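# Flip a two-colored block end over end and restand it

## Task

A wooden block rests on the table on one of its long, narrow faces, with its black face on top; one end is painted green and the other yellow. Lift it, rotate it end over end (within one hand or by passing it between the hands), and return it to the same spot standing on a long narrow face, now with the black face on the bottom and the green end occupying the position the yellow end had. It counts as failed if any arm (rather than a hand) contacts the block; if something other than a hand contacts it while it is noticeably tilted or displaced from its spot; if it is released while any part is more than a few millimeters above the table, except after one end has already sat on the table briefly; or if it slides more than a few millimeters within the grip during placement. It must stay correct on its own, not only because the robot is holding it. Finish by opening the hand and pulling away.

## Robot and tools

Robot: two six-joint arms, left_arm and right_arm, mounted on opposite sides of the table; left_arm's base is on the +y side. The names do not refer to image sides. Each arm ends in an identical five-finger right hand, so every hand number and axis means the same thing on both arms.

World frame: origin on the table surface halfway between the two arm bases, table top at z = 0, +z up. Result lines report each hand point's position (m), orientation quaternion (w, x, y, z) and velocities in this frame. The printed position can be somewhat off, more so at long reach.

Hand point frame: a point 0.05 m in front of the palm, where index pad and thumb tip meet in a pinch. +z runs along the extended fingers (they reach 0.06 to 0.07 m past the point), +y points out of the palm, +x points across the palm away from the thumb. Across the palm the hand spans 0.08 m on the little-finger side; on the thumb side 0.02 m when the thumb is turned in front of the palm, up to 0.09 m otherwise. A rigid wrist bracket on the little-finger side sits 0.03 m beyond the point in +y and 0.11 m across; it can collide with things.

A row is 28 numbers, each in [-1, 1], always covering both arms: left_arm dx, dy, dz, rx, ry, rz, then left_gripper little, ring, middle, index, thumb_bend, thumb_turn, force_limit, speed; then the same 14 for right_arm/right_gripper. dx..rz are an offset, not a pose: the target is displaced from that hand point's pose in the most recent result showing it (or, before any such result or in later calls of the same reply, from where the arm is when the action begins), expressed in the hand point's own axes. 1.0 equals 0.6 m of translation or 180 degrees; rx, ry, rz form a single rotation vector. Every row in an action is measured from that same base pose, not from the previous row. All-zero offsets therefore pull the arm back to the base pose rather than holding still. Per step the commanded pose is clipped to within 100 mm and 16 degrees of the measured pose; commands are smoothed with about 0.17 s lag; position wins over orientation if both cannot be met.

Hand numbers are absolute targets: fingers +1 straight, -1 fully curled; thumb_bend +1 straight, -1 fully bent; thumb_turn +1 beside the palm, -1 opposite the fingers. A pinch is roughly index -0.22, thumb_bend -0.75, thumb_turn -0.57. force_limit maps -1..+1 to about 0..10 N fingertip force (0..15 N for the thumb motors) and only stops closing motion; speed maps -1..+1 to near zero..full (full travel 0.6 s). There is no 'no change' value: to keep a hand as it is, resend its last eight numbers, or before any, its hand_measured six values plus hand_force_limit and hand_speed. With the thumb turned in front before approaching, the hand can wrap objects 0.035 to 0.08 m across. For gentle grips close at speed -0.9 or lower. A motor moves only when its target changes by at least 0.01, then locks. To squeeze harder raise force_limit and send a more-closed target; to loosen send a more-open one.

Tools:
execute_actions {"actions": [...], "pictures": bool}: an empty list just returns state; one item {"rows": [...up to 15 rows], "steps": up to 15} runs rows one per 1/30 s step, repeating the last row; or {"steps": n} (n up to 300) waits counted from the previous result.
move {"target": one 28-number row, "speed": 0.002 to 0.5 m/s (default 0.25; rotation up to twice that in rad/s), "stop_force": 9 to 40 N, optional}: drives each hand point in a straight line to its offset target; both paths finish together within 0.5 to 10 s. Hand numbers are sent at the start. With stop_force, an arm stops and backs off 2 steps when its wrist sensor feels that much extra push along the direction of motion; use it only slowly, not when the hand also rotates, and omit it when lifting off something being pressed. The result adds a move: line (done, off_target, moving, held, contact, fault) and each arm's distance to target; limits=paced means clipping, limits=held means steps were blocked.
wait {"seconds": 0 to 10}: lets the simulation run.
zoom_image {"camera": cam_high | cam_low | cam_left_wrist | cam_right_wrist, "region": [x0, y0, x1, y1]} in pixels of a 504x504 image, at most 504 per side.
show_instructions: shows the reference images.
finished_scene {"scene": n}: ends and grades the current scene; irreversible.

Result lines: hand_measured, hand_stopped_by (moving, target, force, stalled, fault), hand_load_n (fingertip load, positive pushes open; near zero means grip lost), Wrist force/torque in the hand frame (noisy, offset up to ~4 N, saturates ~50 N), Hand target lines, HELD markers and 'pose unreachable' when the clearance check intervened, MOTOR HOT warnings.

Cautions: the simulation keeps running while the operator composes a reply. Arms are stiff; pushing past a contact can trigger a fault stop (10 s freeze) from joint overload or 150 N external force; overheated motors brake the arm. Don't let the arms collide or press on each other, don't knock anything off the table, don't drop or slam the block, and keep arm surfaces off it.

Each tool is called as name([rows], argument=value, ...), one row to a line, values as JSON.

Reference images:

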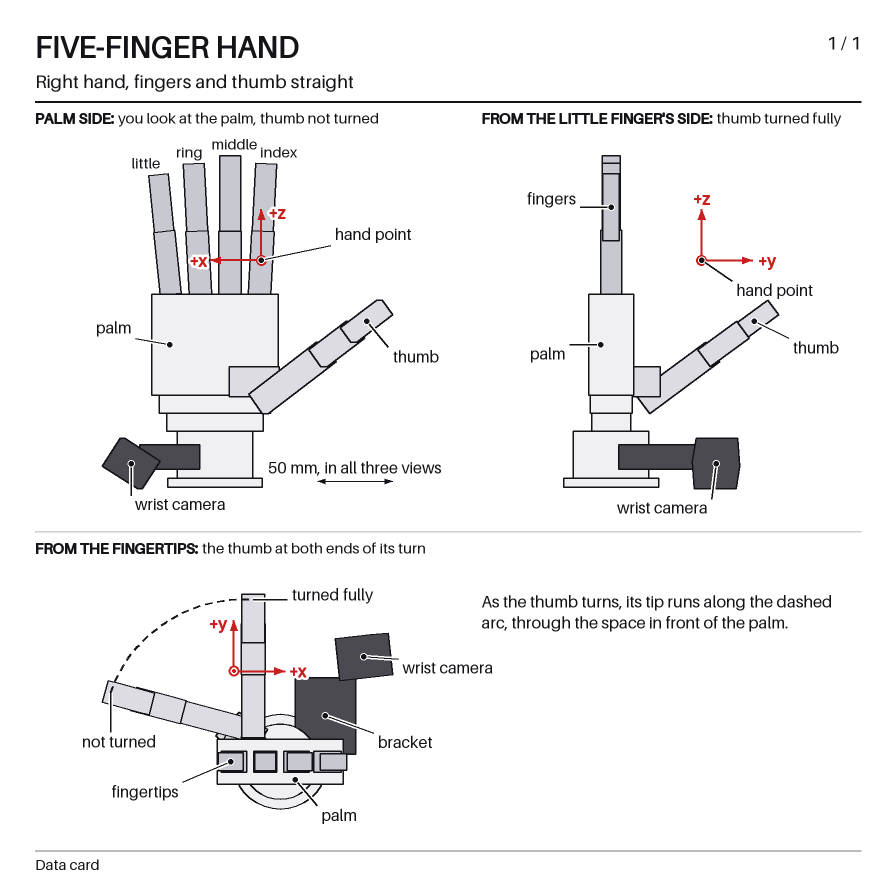

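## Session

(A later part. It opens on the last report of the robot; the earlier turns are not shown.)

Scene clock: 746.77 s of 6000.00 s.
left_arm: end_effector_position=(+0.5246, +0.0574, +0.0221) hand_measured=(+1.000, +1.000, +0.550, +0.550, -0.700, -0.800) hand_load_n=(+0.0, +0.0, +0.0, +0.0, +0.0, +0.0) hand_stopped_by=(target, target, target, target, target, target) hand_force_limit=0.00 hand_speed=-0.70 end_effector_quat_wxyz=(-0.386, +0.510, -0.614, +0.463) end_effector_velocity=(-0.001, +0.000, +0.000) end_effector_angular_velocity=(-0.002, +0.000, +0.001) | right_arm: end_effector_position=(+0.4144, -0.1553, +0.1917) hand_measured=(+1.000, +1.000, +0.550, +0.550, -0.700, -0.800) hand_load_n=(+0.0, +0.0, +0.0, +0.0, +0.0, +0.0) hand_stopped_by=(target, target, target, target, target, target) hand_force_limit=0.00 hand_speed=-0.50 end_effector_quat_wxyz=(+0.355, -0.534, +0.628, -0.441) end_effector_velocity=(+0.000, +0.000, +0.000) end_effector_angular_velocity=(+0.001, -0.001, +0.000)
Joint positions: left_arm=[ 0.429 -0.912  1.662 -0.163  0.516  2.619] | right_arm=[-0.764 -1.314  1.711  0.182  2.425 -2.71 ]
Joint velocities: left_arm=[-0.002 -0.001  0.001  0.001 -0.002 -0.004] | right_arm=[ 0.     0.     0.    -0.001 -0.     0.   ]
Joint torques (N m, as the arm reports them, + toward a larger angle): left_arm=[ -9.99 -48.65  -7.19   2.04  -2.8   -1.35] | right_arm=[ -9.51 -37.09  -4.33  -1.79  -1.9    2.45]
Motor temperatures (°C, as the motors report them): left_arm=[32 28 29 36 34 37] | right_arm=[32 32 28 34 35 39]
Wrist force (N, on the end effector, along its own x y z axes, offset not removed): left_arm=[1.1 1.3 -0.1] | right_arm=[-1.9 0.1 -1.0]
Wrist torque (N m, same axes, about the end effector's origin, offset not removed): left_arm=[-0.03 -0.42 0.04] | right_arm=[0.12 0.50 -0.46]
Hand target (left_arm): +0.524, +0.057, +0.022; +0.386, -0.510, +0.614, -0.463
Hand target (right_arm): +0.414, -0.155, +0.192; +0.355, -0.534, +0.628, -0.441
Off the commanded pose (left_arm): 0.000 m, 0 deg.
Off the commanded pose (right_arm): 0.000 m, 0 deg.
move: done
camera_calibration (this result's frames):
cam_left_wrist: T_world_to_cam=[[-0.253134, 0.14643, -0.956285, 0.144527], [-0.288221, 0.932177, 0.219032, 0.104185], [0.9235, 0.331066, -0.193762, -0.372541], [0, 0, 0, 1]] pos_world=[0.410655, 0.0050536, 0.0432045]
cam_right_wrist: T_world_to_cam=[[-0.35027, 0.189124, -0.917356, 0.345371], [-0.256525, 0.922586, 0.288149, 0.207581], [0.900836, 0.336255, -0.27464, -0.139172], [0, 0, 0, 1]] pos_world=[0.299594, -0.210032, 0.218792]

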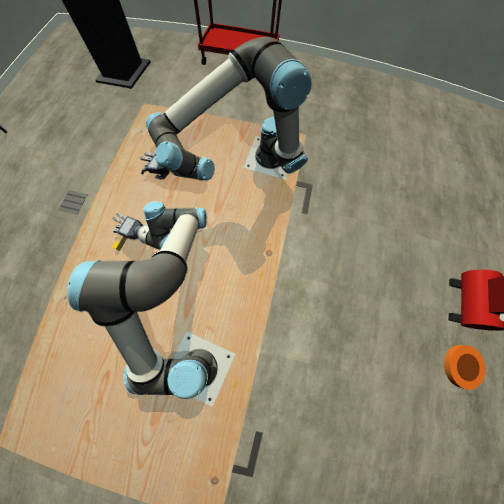

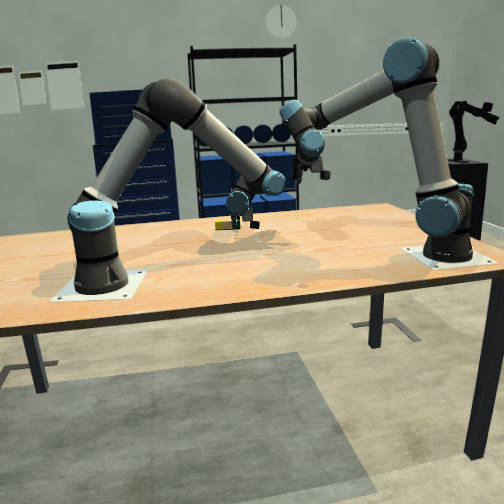

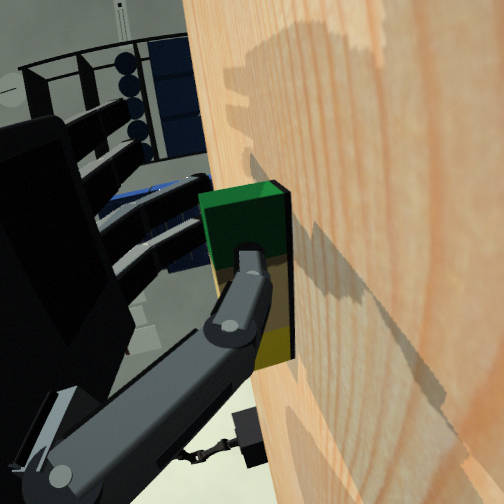

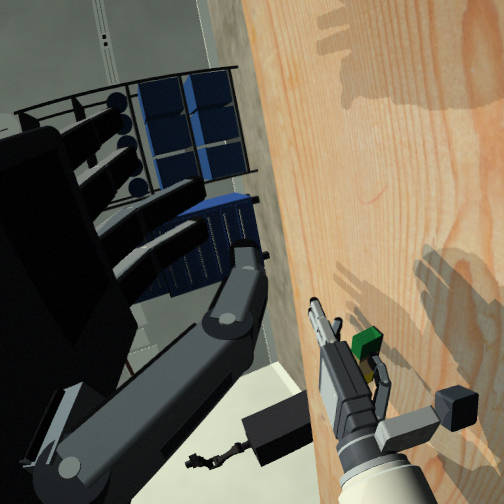

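move(target=[0,-0.128,-0.037,0,0,0,1,1,0.55,0.55,-0.7,-0.8,0.0,-0.7,0.15,0,0,0,0,0,1,1,0.55,0.55,-0.7,-0.8,0.0,-0.5], speed=0.08)

move(target=[-0.25,-0.12,-0.2,0,0,0,1,1,0.55,0.55,-0.7,-0.8,0.0,-0.7,0,0,0,0,0,0,1,1,0.55,0.55,-0.7,-0.8,0.0,-0.5], speed=0.2)

zoom_image(camera="cam_high", region=[90, 215, 150, 265])

zoom_image(camera="cam_low", region=[190, 200, 270, 250])

Scene clock: 762.03 s of 6000.00 s.
left_arm: end_effector_position=(+0.5243, +0.0575, +0.1019) hand_measured=(+1.000, +1.000, +0.550, +0.550, -0.700, -0.800) hand_load_n=(+0.0, +0.0, +0.0, +0.0, +0.0, +0.0) hand_stopped_by=(target, target, target, target, target, target) hand_force_limit=0.00 hand_speed=-0.70 end_effector_quat_wxyz=(-0.386, +0.510, -0.614, +0.463) end_effector_velocity=(-0.001, -0.000, +0.002) end_effector_angular_velocity=(+0.001, +0.000, -0.001) | right_arm: end_effector_position=(+0.3984, -0.2437, +0.1938) hand_measured=(+1.000, +1.000, +0.550, +0.550, -0.700, -0.800) hand_load_n=(+0.0, +0.0, +0.0, +0.0, +0.0, +0.0) hand_stopped_by=(target, target, target, target, target, target) hand_force_limit=0.00 hand_speed=-0.50 end_effector_quat_wxyz=(+0.355, -0.534, +0.628, -0.441) end_effector_velocity=(-0.001, -0.002, +0.000) end_effector_angular_velocity=(+0.000, +0.000, +0.001)
Joint positions: left_arm=[ 0.428 -1.029  1.611  0.006  0.516  2.618] | right_arm=[-0.924 -1.536  1.953  0.08   2.287 -2.825]
Joint velocities: left_arm=[-0.001 -0.002 -0.002  0.006 -0.    -0.001] | right_arm=[-0.006 -0.007  0.006 -0.002 -0.006 -0.004]
Joint torques (N m, as the arm reports them, + toward a larger angle): left_arm=[-10.4  -48.49 -22.39   2.03  -2.21  -1.21] | right_arm=[-10.22 -28.55  -2.69  -1.92  -1.85  -2.51]
Motor temperatures (°C, as the motors report them): left_arm=[32 28 29 36 34 37] | right_arm=[32 32 28 34 35 39]
Wrist force (N, on the end effector, along its own x y z axes, offset not removed): left_arm=[0.8 1.0 -0.7] | right_arm=[-2.0 2.1 0.1]
Wrist torque (N m, same axes, about the end effector's origin, offset not removed): left_arm=[0.03 -0.30 -0.09] | right_arm=[0.37 0.41 -0.37]
Hand target (left_arm): +0.524, +0.057, +0.102; +0.386, -0.510, +0.614, -0.463
Hand target (right_arm): +0.398, -0.244, +0.194; +0.355, -0.534, +0.628, -0.441
Off the commanded pose (left_arm): 0.000 m, 0 deg.
Off the commanded pose (right_arm): 0.000 m, 0 deg.
After step 90, 10.70 s passed at rest.
move: done
camera_calibration (this result's frames):
cam_left_wrist: T_world_to_cam=[[-0.253084, 0.146457, -0.956294, 0.220624], [-0.288197, 0.932183, 0.219036, 0.0865151], [0.923521, 0.331036, -0.193712, -0.356871], [0, 0, 0, 1]] pos_world=[0.410347, 0.00517712, 0.122902]
cam_right_wrist: T_world_to_cam=[[-0.350407, 0.189257, -0.917277, 0.358462], [-0.256344, 0.922596, 0.288279, 0.284273], [0.900835, 0.336153, -0.274769, -0.0945052], [0, 0, 0, 1]] pos_world=[0.283613, -0.298342, 0.220892]

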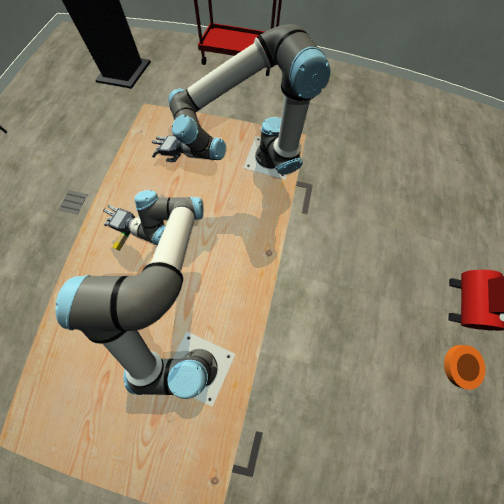

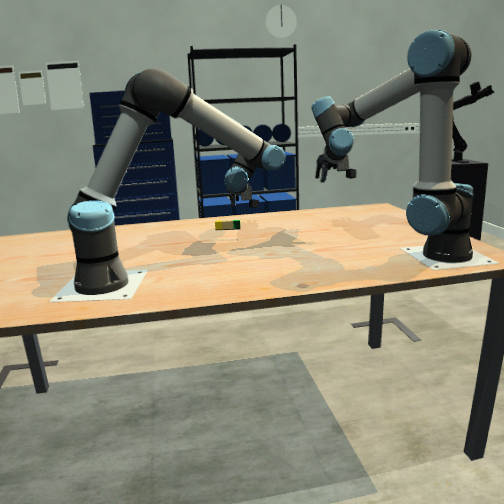

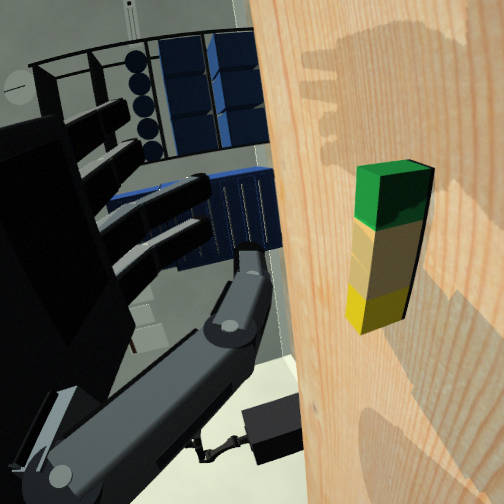

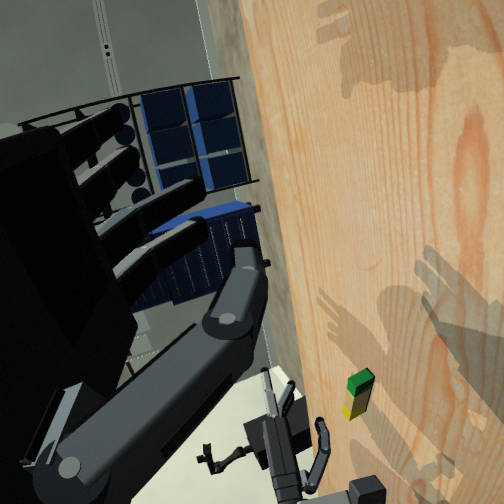

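Scene clock: 763.70 s of 6000.00 s.
left_arm: end_effector_position=(+0.4577, +0.2224, +0.2036) hand_measured=(+1.000, +1.000, +0.550, +0.550, -0.700, -0.800) hand_load_n=(+0.0, +0.0, +0.0, +0.0, +0.0, +0.0) hand_stopped_by=(target, target, target, target, target, target) hand_force_limit=0.00 hand_speed=-0.70 end_effector_quat_wxyz=(-0.386, +0.510, -0.614, +0.463) end_effector_velocity=(-0.001, +0.001, +0.002) end_effector_angular_velocity=(-0.003, +0.000, +0.001) | right_arm: end_effector_position=(+0.3984, -0.2437, +0.1938) hand_measured=(+1.000, +1.000, +0.550, +0.550, -0.700, -0.800) hand_load_n=(+0.0, +0.0, +0.0, +0.0, +0.0, +0.0) hand_stopped_by=(target, target, target, target, target, target) hand_force_limit=0.00 hand_speed=-0.50 end_effector_quat_wxyz=(+0.355, -0.534, +0.628, -0.441) end_effector_velocity=(-0.000, -0.000, -0.000) end_effector_angular_velocity=(-0.000, +0.001, -0.000)
Joint positions: left_arm=[ 0.357 -1.526  2.     0.192  0.458  2.529] | right_arm=[-0.924 -1.536  1.953  0.08   2.287 -2.825]
Joint velocities: left_arm=[-0.002 -0.004  0.     0.006 -0.002 -0.005] | right_arm=[-0.    -0.     0.     0.001 -0.     0.   ]
Joint torques (N m, as the arm reports them, + toward a larger angle): left_arm=[-10.65 -27.95 -10.14   2.36  -2.07  -1.54] | right_arm=[  9.49 -10.09 -29.17   2.62   2.99   2.68]
Motor temperatures (°C, as the motors report them): left_arm=[32 28 29 36 34 37] | right_arm=[32 32 28 34 35 39]
Wrist force (N, on the end effector, along its own x y z axes, offset not removed): left_arm=[1.2 1.3 1.4] | right_arm=[-2.0 1.0 0.0]
Wrist torque (N m, same axes, about the end effector's origin, offset not removed): left_arm=[0.02 -0.40 -0.04] | right_arm=[0.25 0.53 -0.38]
Hand target (left_arm): +0.458, +0.223, +0.204; +0.386, -0.510, +0.614, -0.463
Hand target (right_arm): +0.398, -0.244, +0.194; +0.355, -0.534, +0.628, -0.441
Off the commanded pose (left_arm): 0.001 m, 0 deg.
Off the commanded pose (right_arm): 0.000 m, 0 deg.
move: done
camera_calibration (this result's frames):
cam_left_wrist: T_world_to_cam=[[-0.252792, 0.146504, -0.956364, 0.276838], [-0.288169, 0.932206, 0.218974, -0.108694], [0.92361, 0.33095, -0.193437, -0.330302], [0, 0, 0, 1]] pos_world=[0.34373, 0.17008, 0.224667]
cam_right_wrist: T_world_to_cam=[[-0.350407, 0.189256, -0.917277, 0.358462], [-0.256344, 0.922596, 0.288279, 0.284273], [0.900835, 0.336153, -0.274769, -0.0945052], [0, 0, 0, 1]] pos_world=[0.283613, -0.298342, 0.220892]

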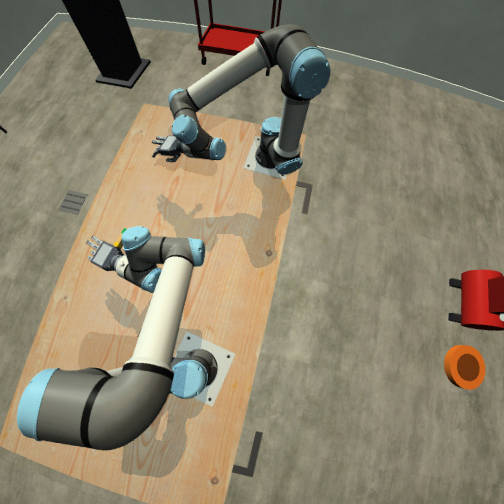

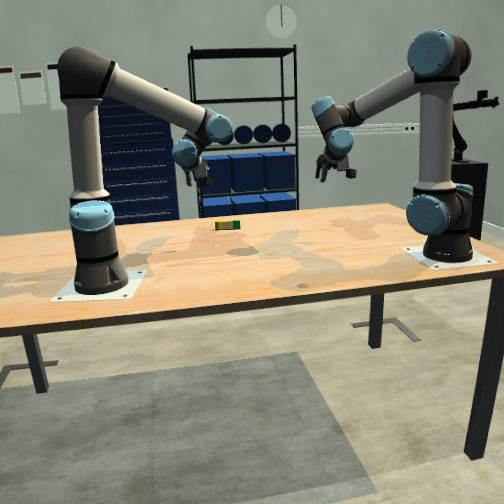

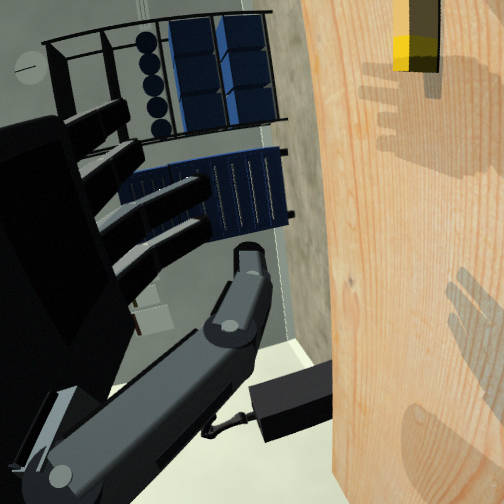

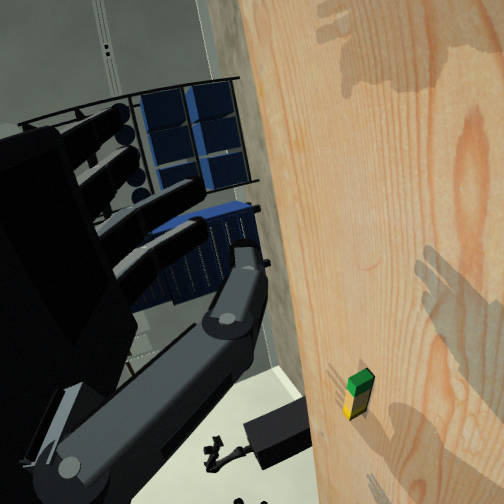

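Region (90, 215, 150, 265) of cam_high's 504x504 image, scaled by 8.400, with more detail than that image has.

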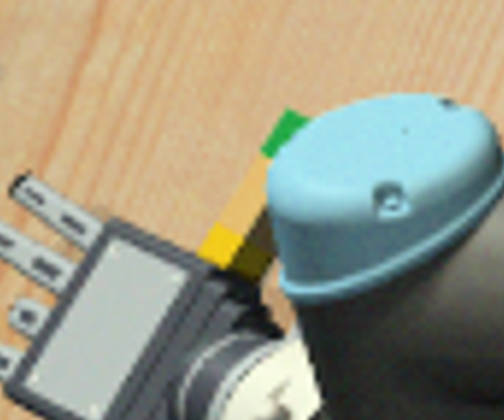

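Region (190, 200, 270, 250) of cam_low's 504x504 image, scaled by 6.300, with more detail than that image has; it fills the top 315 rows of this view, and the rest is white.

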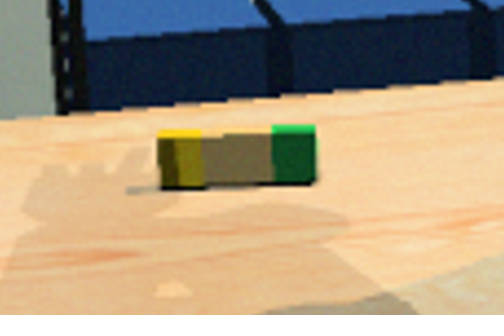

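The block stands in place with the black face down and both arms clear.

finished_scene(scene=1)

The scene is finished: the task was done.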